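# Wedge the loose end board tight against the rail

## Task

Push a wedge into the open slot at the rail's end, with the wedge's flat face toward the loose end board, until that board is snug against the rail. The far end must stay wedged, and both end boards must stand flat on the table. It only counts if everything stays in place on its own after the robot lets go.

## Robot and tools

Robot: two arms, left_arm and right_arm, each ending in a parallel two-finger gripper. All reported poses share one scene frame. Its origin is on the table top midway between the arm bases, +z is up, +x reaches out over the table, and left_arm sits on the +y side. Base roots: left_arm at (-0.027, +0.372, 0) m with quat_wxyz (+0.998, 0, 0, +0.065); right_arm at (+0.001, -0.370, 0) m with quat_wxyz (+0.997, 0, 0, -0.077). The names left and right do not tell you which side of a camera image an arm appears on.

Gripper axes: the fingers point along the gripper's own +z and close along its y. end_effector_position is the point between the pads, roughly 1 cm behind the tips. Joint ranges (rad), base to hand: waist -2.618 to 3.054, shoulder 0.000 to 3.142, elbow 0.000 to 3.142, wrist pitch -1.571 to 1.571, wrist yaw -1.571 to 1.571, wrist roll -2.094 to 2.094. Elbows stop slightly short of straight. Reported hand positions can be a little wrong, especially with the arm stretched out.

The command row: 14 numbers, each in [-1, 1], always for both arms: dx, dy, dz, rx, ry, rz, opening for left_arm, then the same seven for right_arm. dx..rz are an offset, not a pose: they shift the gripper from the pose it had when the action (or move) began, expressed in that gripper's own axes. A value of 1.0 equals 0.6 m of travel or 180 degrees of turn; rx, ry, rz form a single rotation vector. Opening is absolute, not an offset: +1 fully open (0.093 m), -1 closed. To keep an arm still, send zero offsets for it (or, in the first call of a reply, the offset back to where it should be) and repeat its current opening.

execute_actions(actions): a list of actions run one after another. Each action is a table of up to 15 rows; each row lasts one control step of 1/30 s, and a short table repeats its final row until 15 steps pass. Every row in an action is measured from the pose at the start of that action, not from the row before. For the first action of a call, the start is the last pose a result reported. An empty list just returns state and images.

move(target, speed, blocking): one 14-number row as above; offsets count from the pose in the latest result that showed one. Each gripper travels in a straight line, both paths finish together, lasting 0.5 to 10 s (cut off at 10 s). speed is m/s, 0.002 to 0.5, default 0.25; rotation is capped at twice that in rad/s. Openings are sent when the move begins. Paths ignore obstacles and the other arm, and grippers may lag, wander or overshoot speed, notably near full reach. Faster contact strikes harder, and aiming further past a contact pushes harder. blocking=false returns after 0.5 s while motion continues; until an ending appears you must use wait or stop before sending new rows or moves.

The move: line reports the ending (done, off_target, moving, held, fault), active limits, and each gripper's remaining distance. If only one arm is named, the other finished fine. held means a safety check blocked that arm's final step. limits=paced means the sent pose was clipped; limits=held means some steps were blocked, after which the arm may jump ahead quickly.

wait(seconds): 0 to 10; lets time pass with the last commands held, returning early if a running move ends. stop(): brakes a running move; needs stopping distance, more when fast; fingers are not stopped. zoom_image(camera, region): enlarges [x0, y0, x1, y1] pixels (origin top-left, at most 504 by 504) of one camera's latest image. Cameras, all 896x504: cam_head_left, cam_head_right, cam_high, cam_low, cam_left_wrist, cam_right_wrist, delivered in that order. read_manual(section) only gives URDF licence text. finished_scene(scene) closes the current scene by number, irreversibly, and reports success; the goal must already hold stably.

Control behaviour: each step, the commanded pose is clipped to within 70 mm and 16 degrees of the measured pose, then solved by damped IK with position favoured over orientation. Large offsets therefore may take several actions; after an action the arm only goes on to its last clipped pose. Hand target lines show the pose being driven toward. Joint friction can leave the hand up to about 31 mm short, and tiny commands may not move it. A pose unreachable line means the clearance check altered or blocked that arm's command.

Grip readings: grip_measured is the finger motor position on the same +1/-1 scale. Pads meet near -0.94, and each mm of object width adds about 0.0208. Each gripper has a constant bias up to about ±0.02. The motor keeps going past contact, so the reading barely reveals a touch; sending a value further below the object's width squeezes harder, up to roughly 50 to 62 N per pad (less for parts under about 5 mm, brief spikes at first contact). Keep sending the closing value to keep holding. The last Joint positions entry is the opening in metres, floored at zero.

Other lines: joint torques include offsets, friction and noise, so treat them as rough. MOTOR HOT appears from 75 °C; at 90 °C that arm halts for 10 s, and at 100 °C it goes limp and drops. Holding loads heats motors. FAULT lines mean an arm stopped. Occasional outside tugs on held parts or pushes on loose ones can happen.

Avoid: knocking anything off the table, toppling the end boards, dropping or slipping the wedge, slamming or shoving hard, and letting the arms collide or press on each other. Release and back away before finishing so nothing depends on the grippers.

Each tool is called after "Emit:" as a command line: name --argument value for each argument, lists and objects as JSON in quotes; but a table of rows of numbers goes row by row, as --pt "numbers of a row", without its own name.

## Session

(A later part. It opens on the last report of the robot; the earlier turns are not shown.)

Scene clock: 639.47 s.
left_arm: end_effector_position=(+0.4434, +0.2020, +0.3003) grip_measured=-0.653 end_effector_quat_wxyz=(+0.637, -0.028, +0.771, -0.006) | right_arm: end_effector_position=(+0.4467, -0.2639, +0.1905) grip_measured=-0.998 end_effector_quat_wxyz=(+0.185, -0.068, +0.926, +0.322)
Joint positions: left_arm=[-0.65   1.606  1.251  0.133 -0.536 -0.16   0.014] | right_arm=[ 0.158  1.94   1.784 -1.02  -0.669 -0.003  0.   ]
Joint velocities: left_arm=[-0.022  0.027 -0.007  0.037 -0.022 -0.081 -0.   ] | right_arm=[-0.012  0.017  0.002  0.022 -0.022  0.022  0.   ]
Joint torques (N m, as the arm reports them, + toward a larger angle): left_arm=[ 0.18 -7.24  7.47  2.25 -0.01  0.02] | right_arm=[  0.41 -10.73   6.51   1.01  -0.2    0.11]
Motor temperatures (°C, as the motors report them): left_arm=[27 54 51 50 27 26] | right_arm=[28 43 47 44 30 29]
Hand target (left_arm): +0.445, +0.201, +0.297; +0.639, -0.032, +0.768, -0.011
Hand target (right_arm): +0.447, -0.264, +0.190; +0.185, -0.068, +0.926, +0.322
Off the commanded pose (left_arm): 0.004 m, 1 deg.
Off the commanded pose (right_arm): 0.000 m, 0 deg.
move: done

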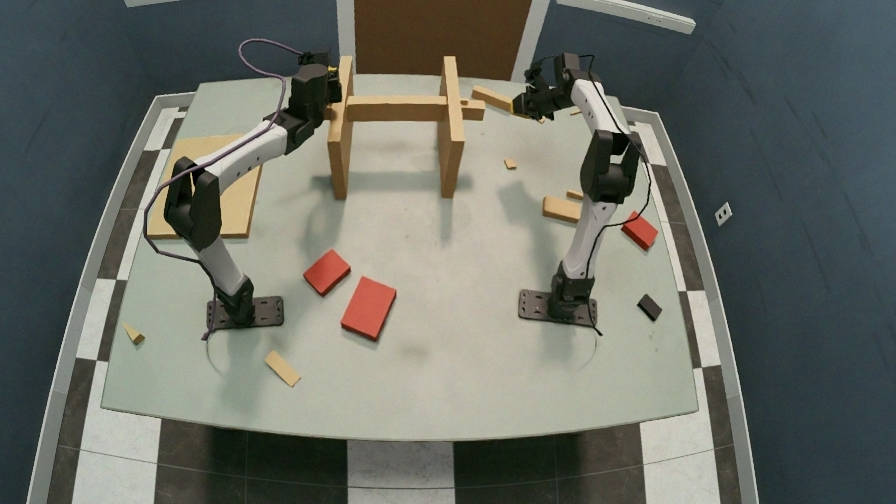

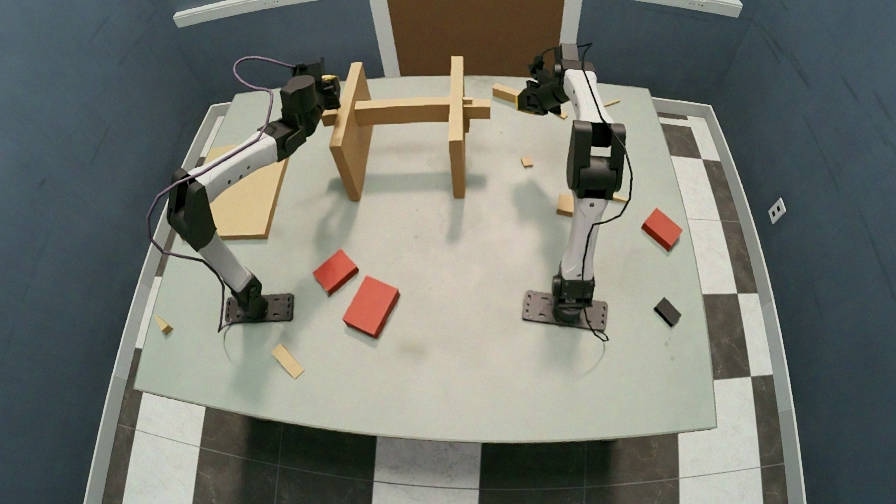

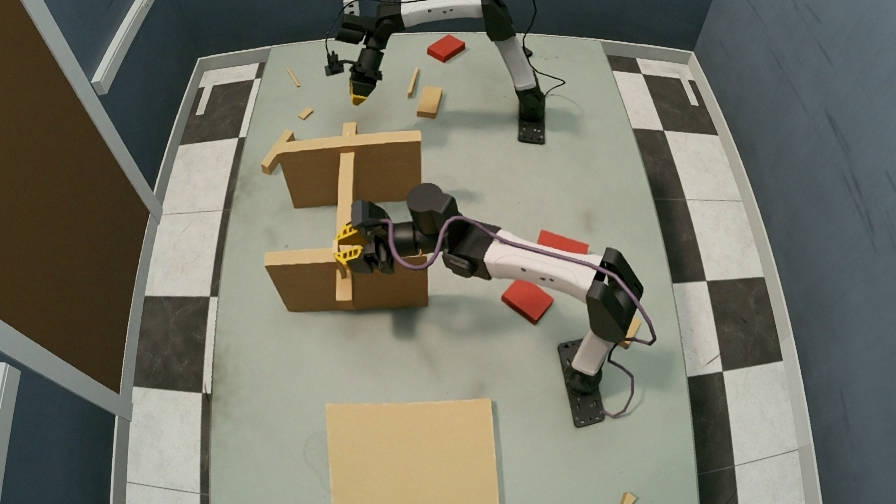

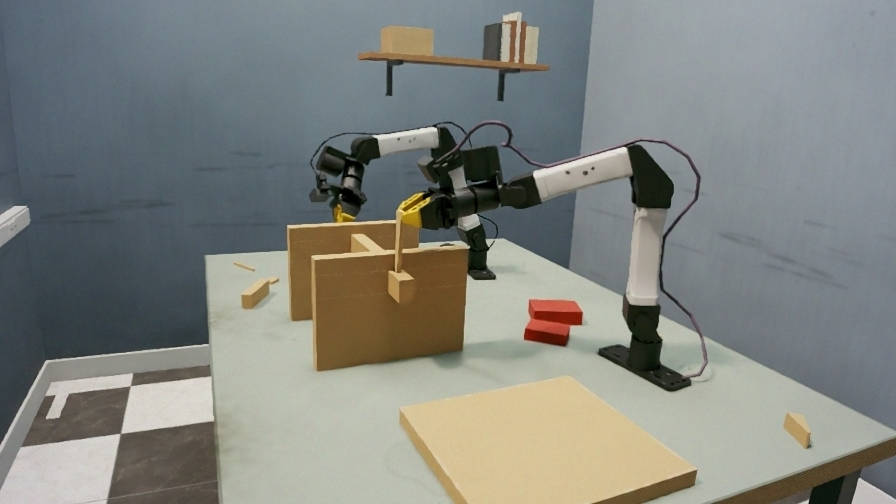

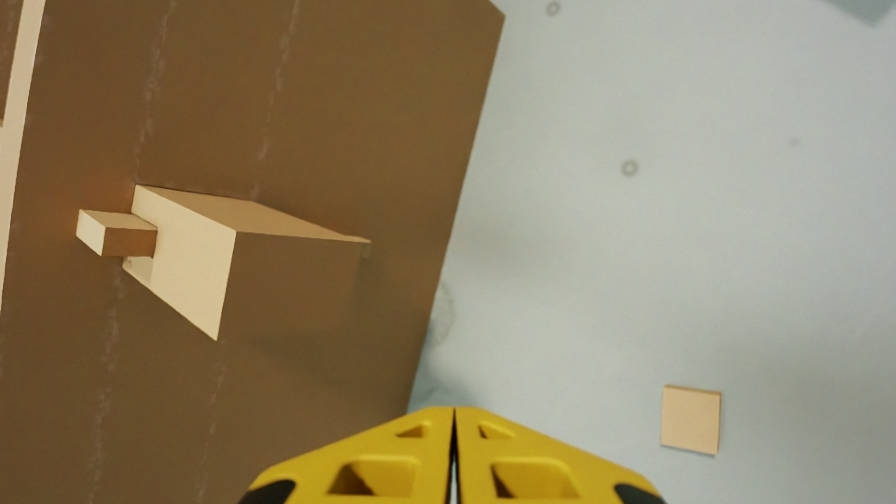

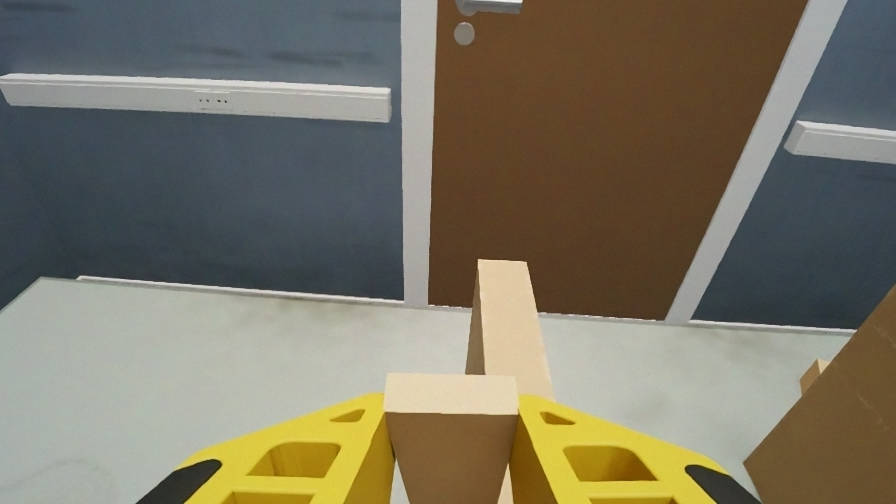

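Emit:
move --target '[0.01982, -0.00206, 0.00884, -0.00073, 0.00458, 0.0, -0.75, -0.01805, 0.0234, 0.0695, 0, 0, 0, -1.0]' --speed 0.035

Emit:
zoom_image --camera "cam_low" --region '[350, 190, 460, 300]'

Scene clock: 735.10 s.
left_arm: end_effector_position=(+0.4436, +0.2019, +0.3011) grip_measured=-0.653 end_effector_quat_wxyz=(+0.638, -0.029, +0.770, -0.006) | right_arm: end_effector_position=(+0.4581, -0.2315, +0.1700) grip_measured=-0.998 end_effector_quat_wxyz=(+0.171, -0.063, +0.928, +0.325)
Joint positions: left_arm=[-0.65   1.606  1.251  0.136 -0.536 -0.16   0.014] | right_arm=[ 0.235  1.997  1.784 -0.937 -0.643  0.089  0.   ]
Joint velocities: left_arm=[-0.007  0.002 -0.002 -0.037  0.051  0.007 -0.001] | right_arm=[ 0.012 -0.002  0.002 -0.051 -0.022  0.037  0.   ]
Joint torques (N m, as the arm reports them, + toward a larger angle): left_arm=[ 0.18 -6.28  7.19  2.1  -0.08  0.04] | right_arm=[  1.39 -10.6    7.73   1.24  -0.06   0.18]
Motor temperatures (°C, as the motors report them): left_arm=[27 53 49 53 27 26] | right_arm=[28 45 47 42 30 29]
Hand target (left_arm): +0.446, +0.200, +0.288; +0.631, -0.029, +0.775, -0.005
Hand target (right_arm): +0.466, -0.228, +0.172; +0.184, -0.068, +0.926, +0.321
Off the commanded pose (left_arm): 0.014 m, 1 deg.
Off the commanded pose (right_arm): 0.009 m, 2 deg.
move: off_target (left_arm)

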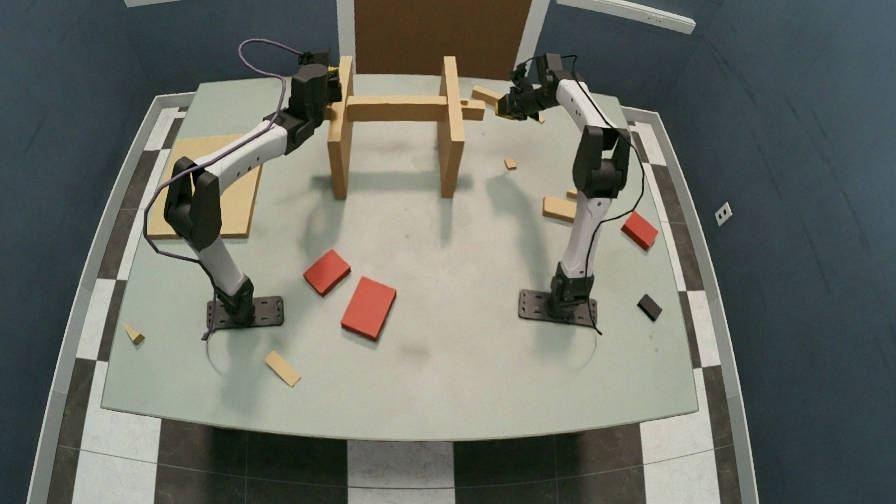

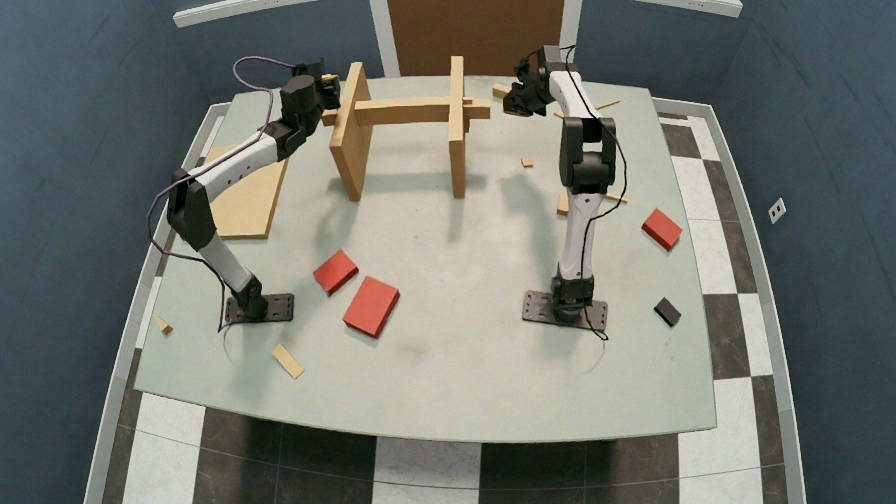

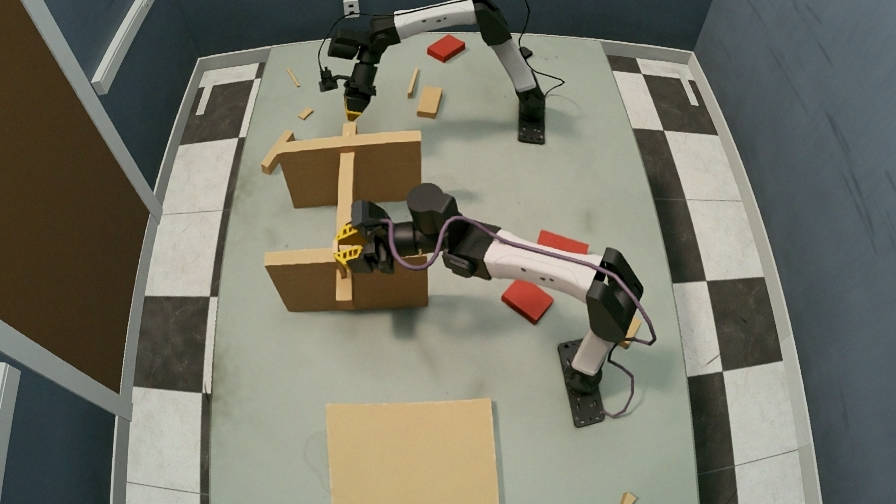

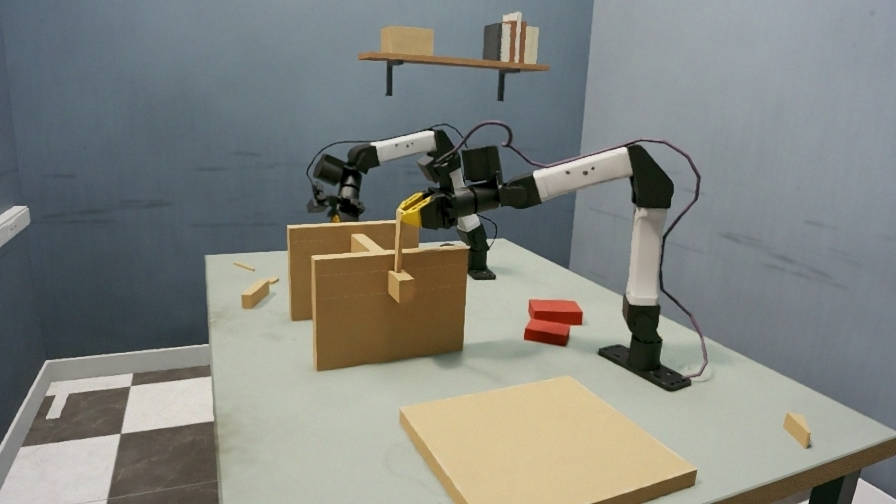

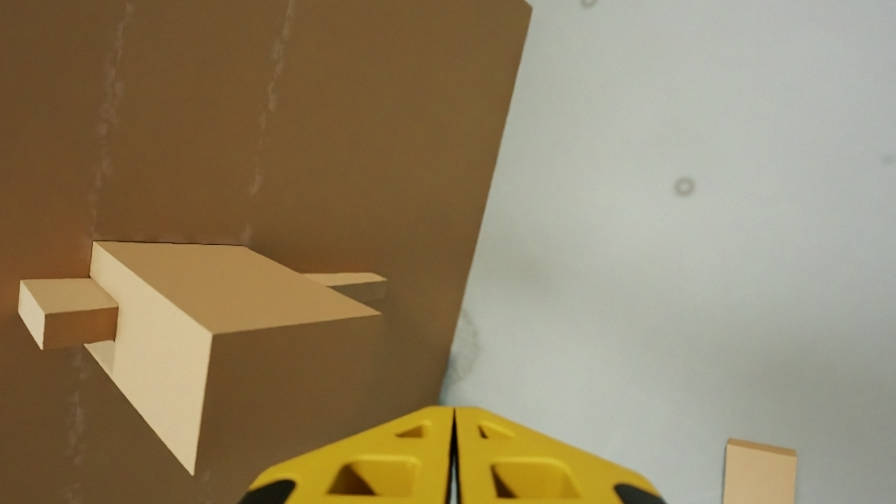

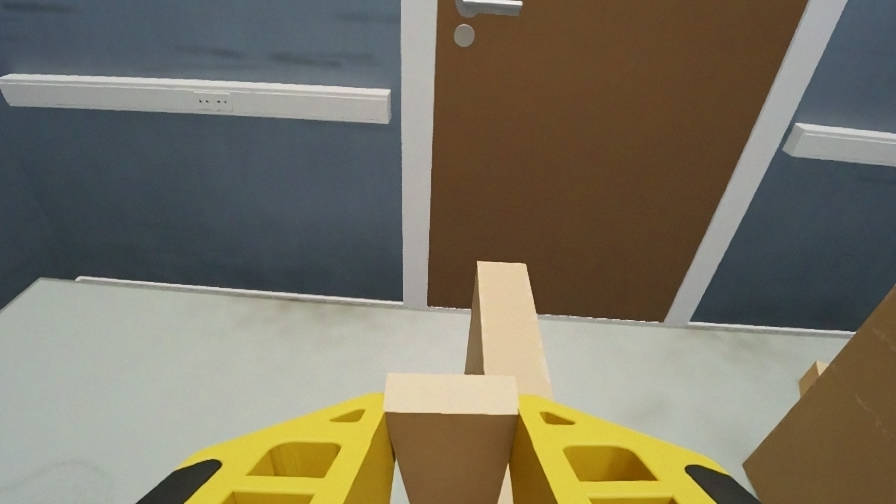

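Region (350, 190, 460, 300) of cam_low's 896x504 image, scaled by 4.582, with more detail than that image has.

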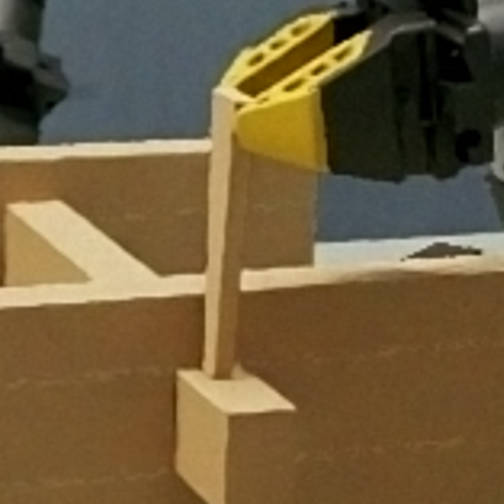

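Emit:
execute_actions --actions '[[[0.0240, -0.0021, 0.0098, -0.0011, 0.0068, 0.0016, -0.75, 0, 0, 0, 0, 0, 0, -1.0], [0.0255, -0.0021, 0.0103, -0.0012, 0.0075, 0.0020, -0.75, 0, 0, 0, 0, 0, 0, -1.0], [0.0270, -0.0021, 0.0107, -0.0013, 0.0082, 0.0023, -0.75, 0, 0, 0, 0, 0, 0, -1.0], [0.0285, -0.0022, 0.0112, -0.0014, 0.0089, 0.0027, -0.75, 0, 0, 0, 0, 0, 0, -1.0], [0.0300, -0.0022, 0.0117, -0.0015, 0.0096, 0.0031, -0.75, 0, 0, 0, 0, 0, 0, -1.0], [0.0315, -0.0022, 0.0121, -0.0016, 0.0103, 0.0034, -0.75, 0, 0, 0, 0, 0, 0, -1.0], [0.0330, -0.0023, 0.0126, -0.0018, 0.0110, 0.0038, -0.75, 0, 0, 0, 0, 0, 0, -1.0], [0.03418, -0.00229, 0.0130, -0.00186, 0.01161, 0.00413, -0.75, 0, 0, 0, 0, 0, 0, -1.0]]]'

Emit:
wait --seconds 0.5

Emit:
zoom_image --camera "cam_low" --region '[350, 190, 460, 300]'

Scene clock: 750.07 s.
left_arm: end_effector_position=(+0.4469, +0.2000, +0.2908) grip_measured=-0.653 end_effector_quat_wxyz=(+0.630, -0.026, +0.776, -0.002) | right_arm: end_effector_position=(+0.4585, -0.2316, +0.1701) grip_measured=-0.998 end_effector_quat_wxyz=(+0.172, -0.062, +0.928, +0.324)
Joint positions: left_arm=[-0.65   1.627  1.251  0.135 -0.536 -0.162  0.014] | right_arm=[ 0.235  1.997  1.784 -0.935 -0.642  0.09   0.   ]
Joint velocities: left_arm=[-0.002  0.007 -0.002  0.095 -0.037 -0.007 -0.001] | right_arm=[ 0.007 -0.007  0.002 -0.066 -0.139  0.007  0.   ]
Joint torques (N m, as the arm reports them, + toward a larger angle): left_arm=[ 0.13 -7.23  7.12  2.03 -0.04 -0.02] | right_arm=[  0.41 -11.3    6.58   1.03  -0.2    0.09]
Motor temperatures (°C, as the motors report them): left_arm=[27 52 49 53 27 26] | right_arm=[28 45 48 43 30 29]
Hand target (left_arm): +0.448, +0.200, +0.280; +0.623, -0.026, +0.782, -0.001
Hand target (right_arm): +0.458, -0.232, +0.170; +0.171, -0.063, +0.928, +0.325
Off the commanded pose (left_arm): 0.011 m, 1 deg.
Off the commanded pose (right_arm): 0.000 m, 0 deg.

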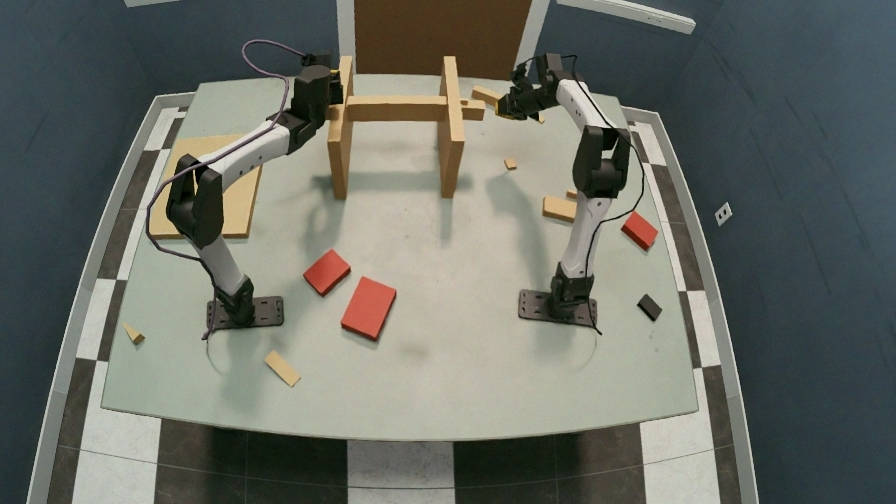

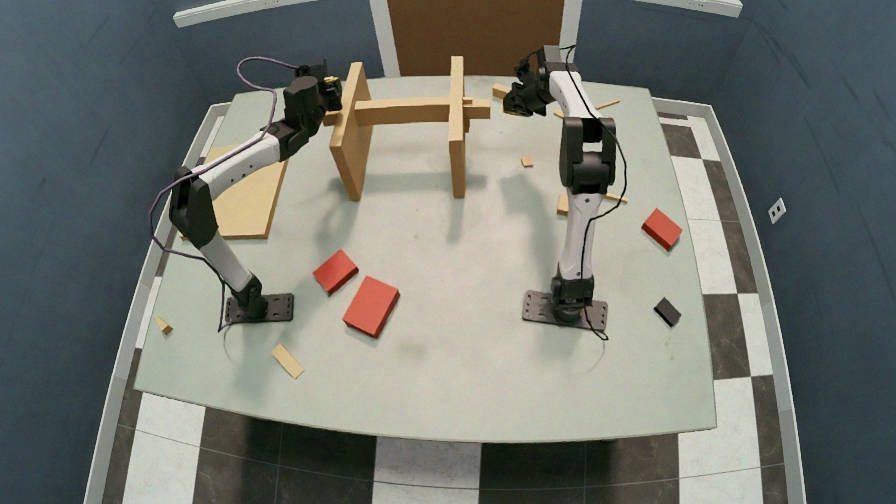

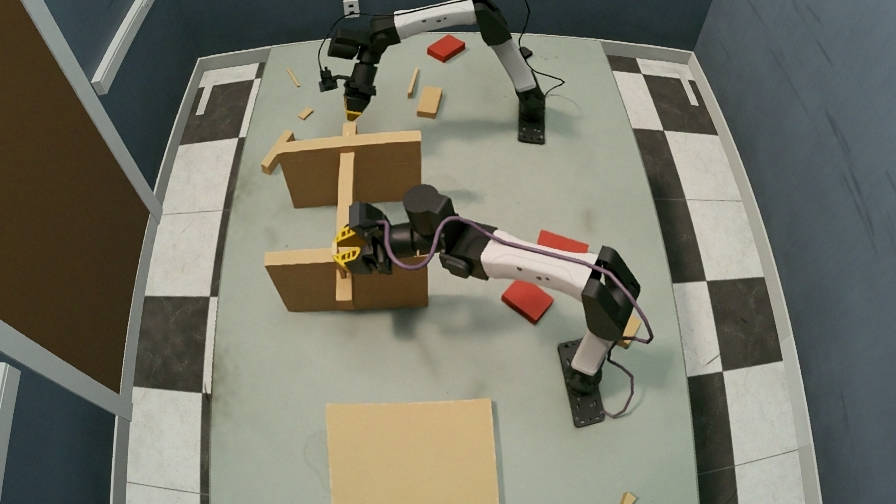

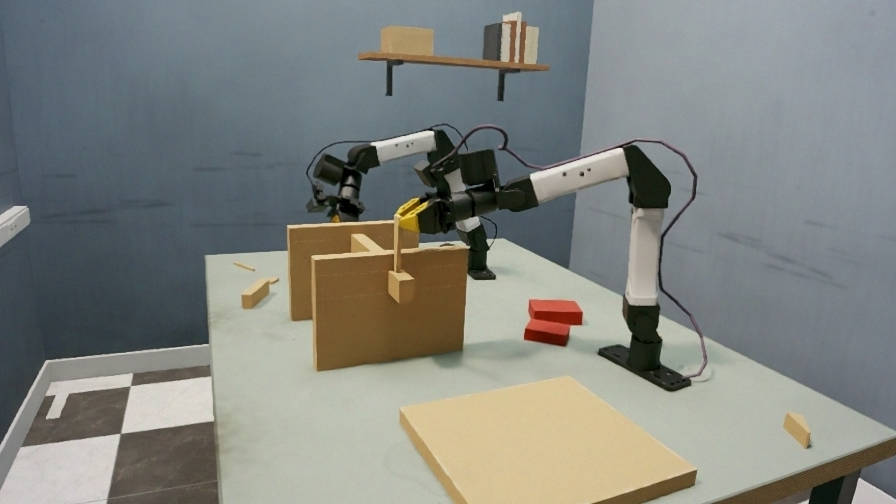

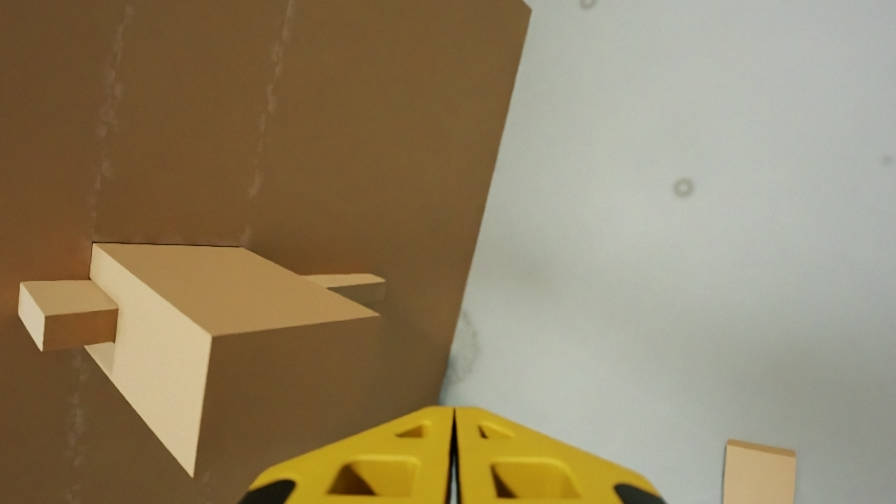

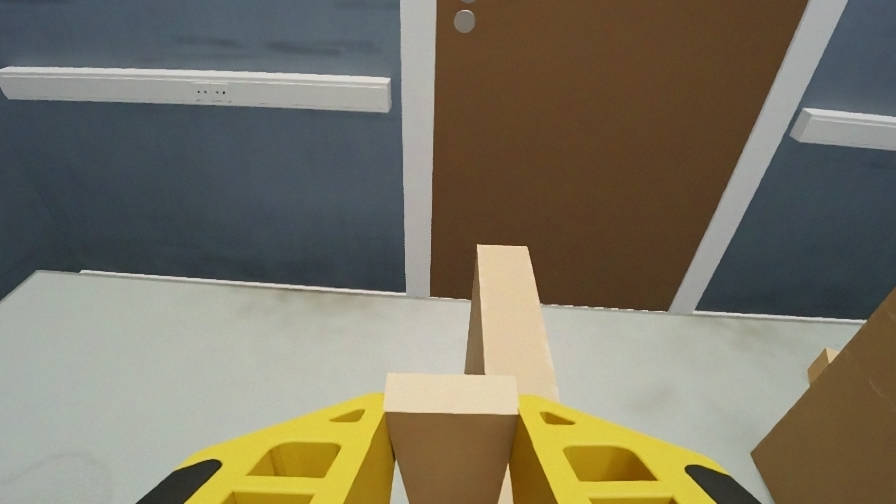

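Scene clock: 750.57 s.
left_arm: end_effector_position=(+0.4469, +0.2000, +0.2908) grip_measured=-0.653 end_effector_quat_wxyz=(+0.630, -0.026, +0.776, -0.002) | right_arm: end_effector_position=(+0.4585, -0.2316, +0.1701) grip_measured=-0.998 end_effector_quat_wxyz=(+0.172, -0.062, +0.928, +0.324)
Joint positions: left_arm=[-0.65   1.627  1.251  0.135 -0.536 -0.162  0.014] | right_arm=[ 0.235  1.997  1.784 -0.935 -0.642  0.09   0.   ]
Joint velocities: left_arm=[-0.022 -0.002 -0.012  0.081  0.007 -0.007 -0.001] | right_arm=[-0.007  0.002 -0.002 -0.022  0.051 -0.037  0.   ]
Joint torques (N m, as the arm reports them, + toward a larger angle): left_arm=[ 0.18 -7.16  7.07  2.04 -0.03 -0.03] | right_arm=[  0.41 -11.28   6.58   1.04  -0.2    0.09]
Motor temperatures (°C, as the motors report them): left_arm=[27 52 49 53 27 26] | right_arm=[28 45 48 43 30 29]
Hand target (left_arm): +0.448, +0.200, +0.280; +0.623, -0.026, +0.782, -0.001
Hand target (right_arm): +0.458, -0.232, +0.170; +0.171, -0.063, +0.928, +0.325
Off the commanded pose (left_arm): 0.011 m, 1 deg.
Off the commanded pose (right_arm): 0.000 m, 0 deg.
wait: 0.50 s; at rest by 0.17 s

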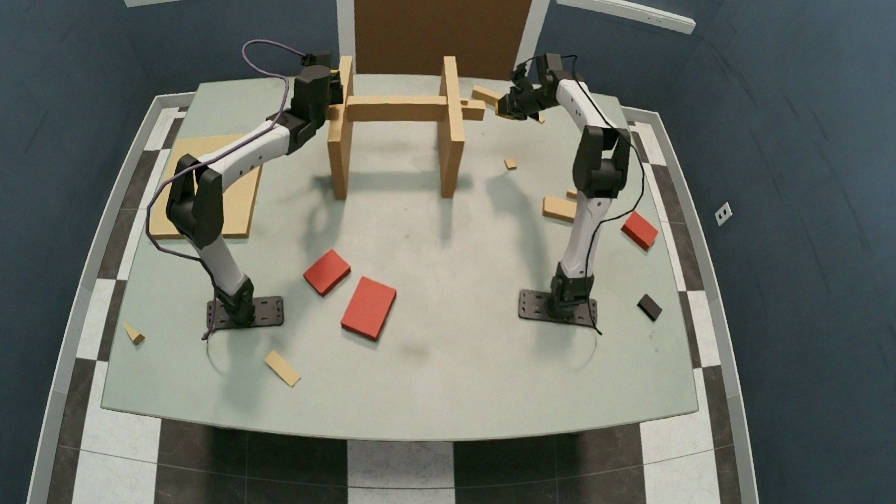

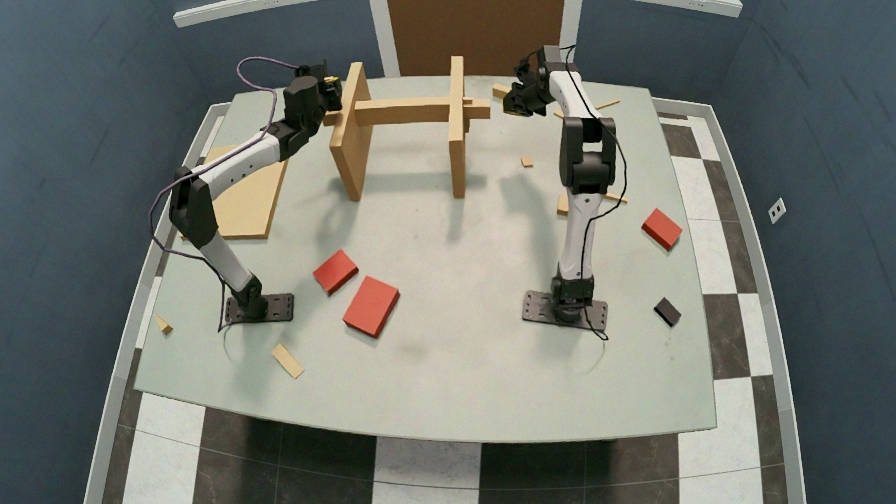

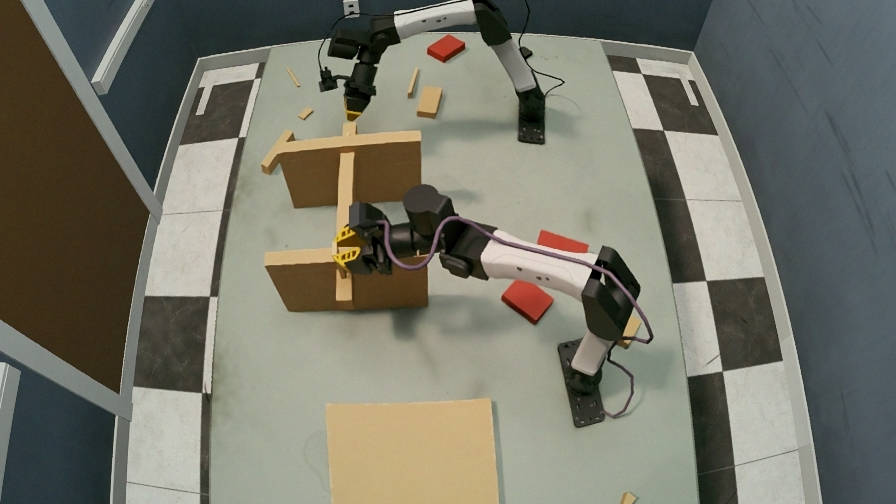

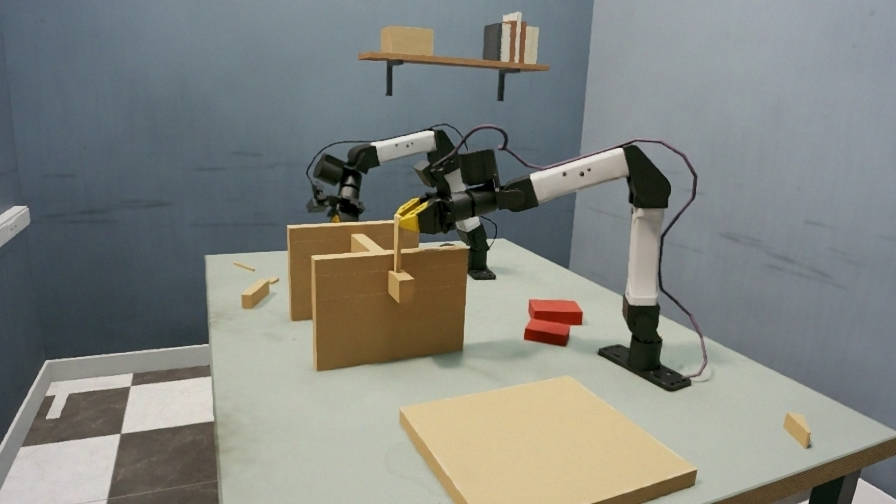

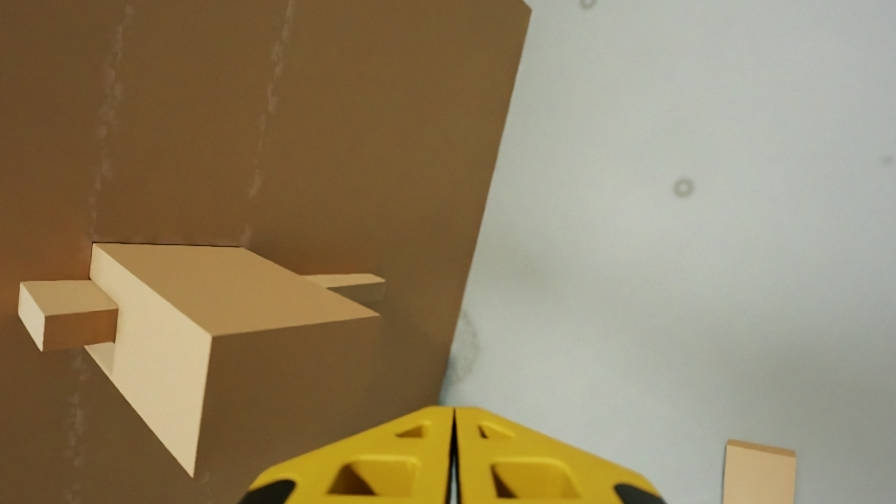

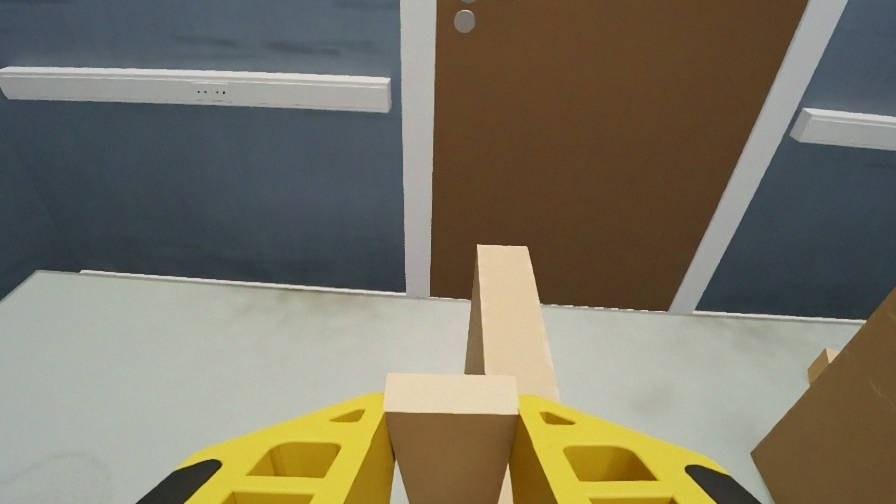

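Region (350, 190, 460, 300) of cam_low's 896x504 image, scaled by 4.582, with more detail than that image has.

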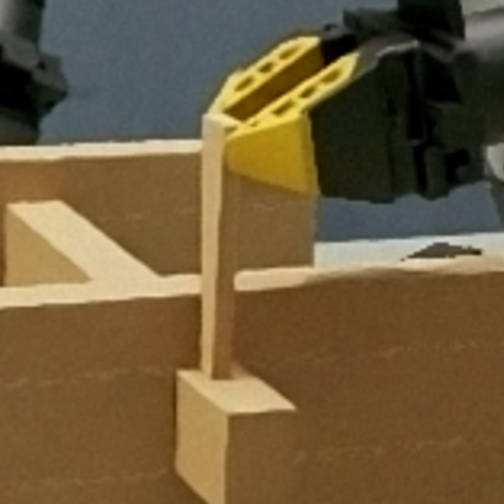

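Emit:
zoom_image --camera "cam_low" --region '[380, 250, 420, 290]'

Emit:
zoom_image --camera "cam_high" --region '[325, 250, 365, 290]'

Region (380, 250, 420, 290) of cam_low's 896x504 image, scaled by 12.600, with more detail than that image has.

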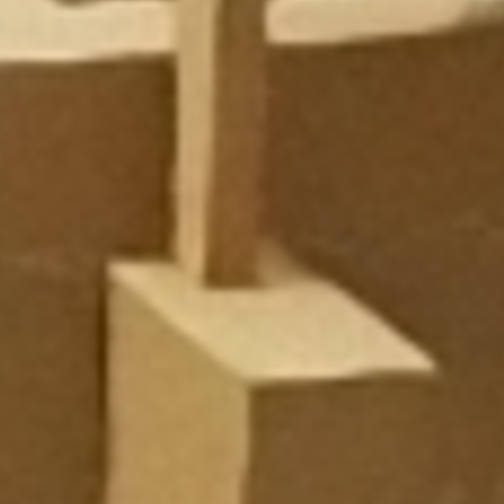

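Region (325, 250, 365, 290) of cam_high's 896x504 image, scaled by 12.600, with more detail than that image has.

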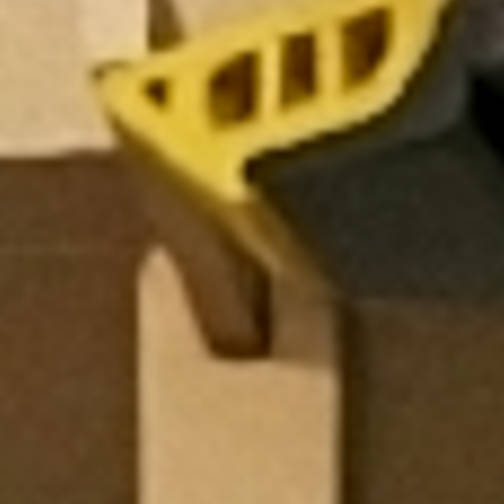

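Emit:
zoom_image --camera "cam_right_wrist" --region '[350, 354, 560, 504]'

Region (350, 354, 560, 504) of cam_right_wrist's 896x504 image, scaled by 2.400, with more detail than that image has; it fills the top 360 rows of this view, and the rest is white.

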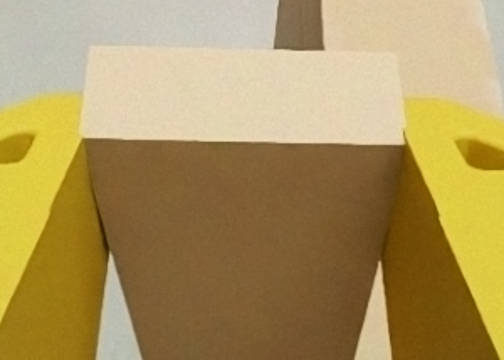

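Emit:
move --target '[0.08042, -0.00176, 0.0181, -0.00045, 0.0027, -0.0022, -0.75, 0, 0, 0, 0, 0, 0, -1.0]' --speed 0.025

Emit:
zoom_image --camera "cam_low" --region '[350, 210, 460, 320]'

Scene clock: 814.63 s.
left_arm: end_effector_position=(+0.4476, +0.1995, +0.2537) grip_measured=-0.653 end_effector_quat_wxyz=(+0.631, -0.029, +0.775, -0.006) | right_arm: end_effector_position=(+0.4585, -0.2316, +0.1701) grip_measured=-0.998 end_effector_quat_wxyz=(+0.172, -0.062, +0.928, +0.324)
Joint positions: left_arm=[-0.65   1.66   1.133  0.289 -0.535 -0.17   0.014] | right_arm=[ 0.235  1.997  1.784 -0.935 -0.642  0.09   0.   ]
Joint velocities: left_arm=[ 0.002 -0.017 -0.017  0.066  0.022 -0.037 -0.   ] | right_arm=[-0.017 -0.002 -0.012  0.022  0.022 -0.022  0.   ]
Joint torques (N m, as the arm reports them, + toward a larger angle): left_arm=[-0.21 -6.62  6.97  2.17 -0.1  -0.01] | right_arm=[  0.39 -11.29   6.58   1.05  -0.19   0.11]
Motor temperatures (°C, as the motors report them): left_arm=[26 53 48 53 27 26] | right_arm=[28 48 48 42 30 29]
Hand target (left_arm): +0.448, +0.197, +0.242; +0.627, -0.029, +0.779, -0.004
Hand target (right_arm): +0.459, -0.232, +0.170; +0.172, -0.062, +0.928, +0.324
Off the commanded pose (left_arm): 0.013 m, 1 deg.
Off the commanded pose (right_arm): 0.000 m, 0 deg.
move: off_target (left_arm)

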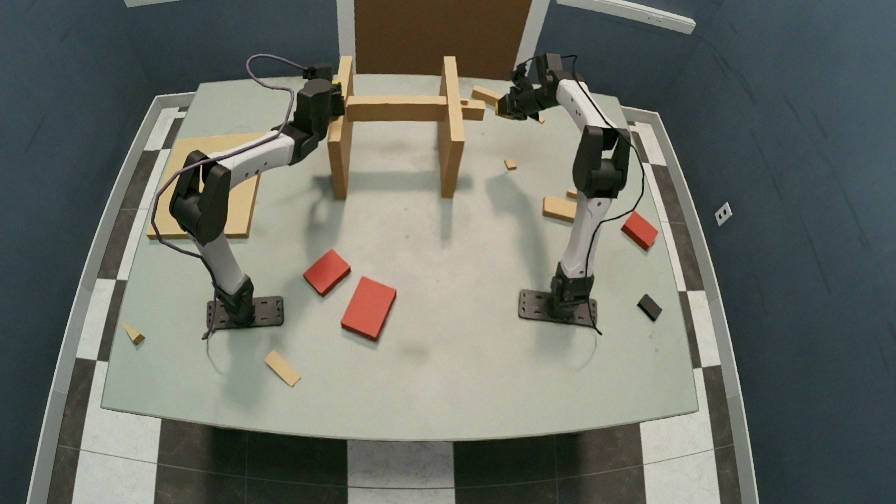

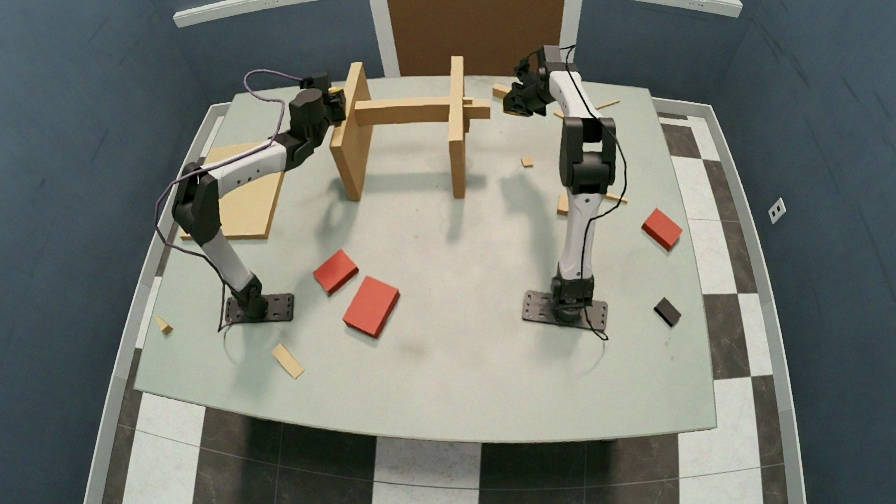

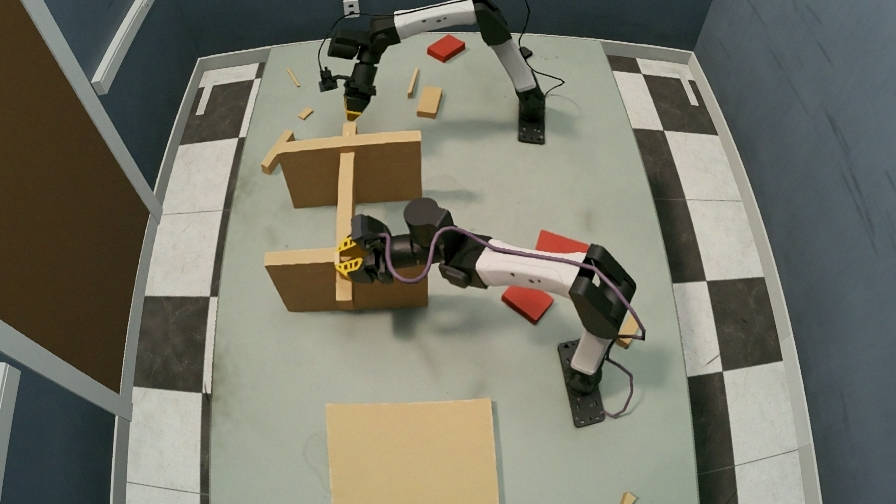

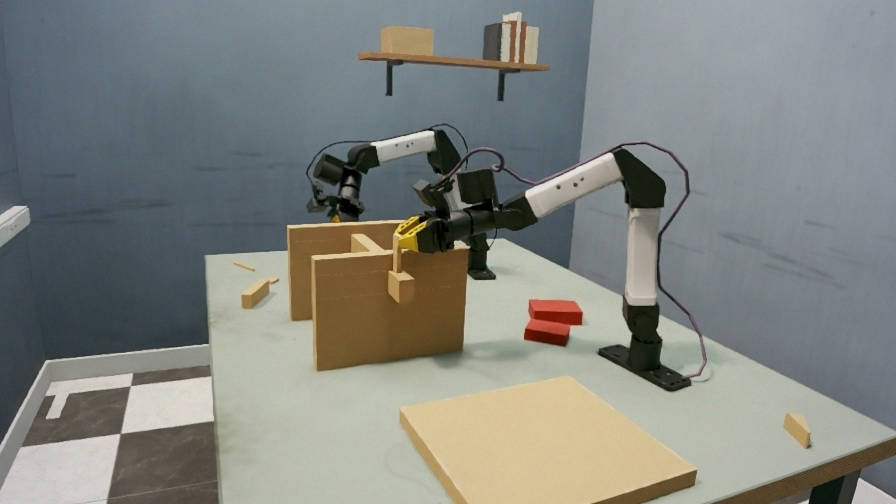

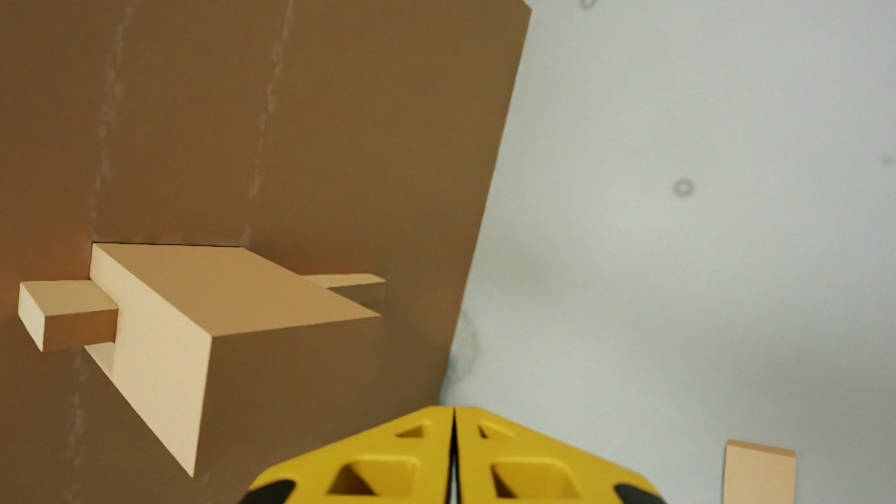

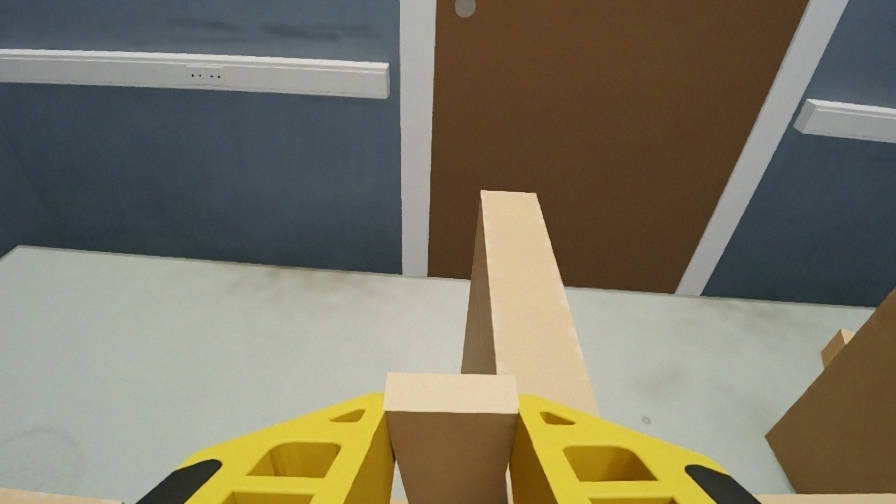

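Region (350, 210, 460, 320) of cam_low's 896x504 image, scaled by 4.582, with more detail than that image has.

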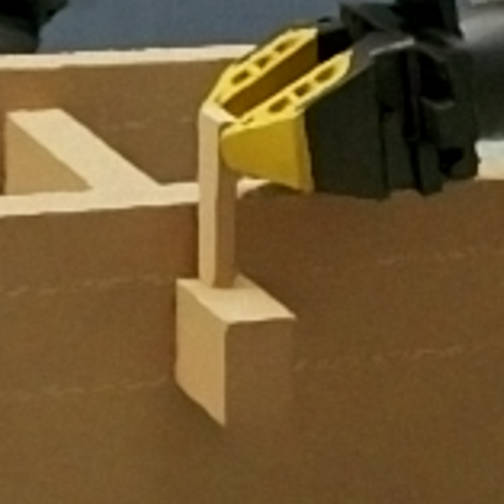

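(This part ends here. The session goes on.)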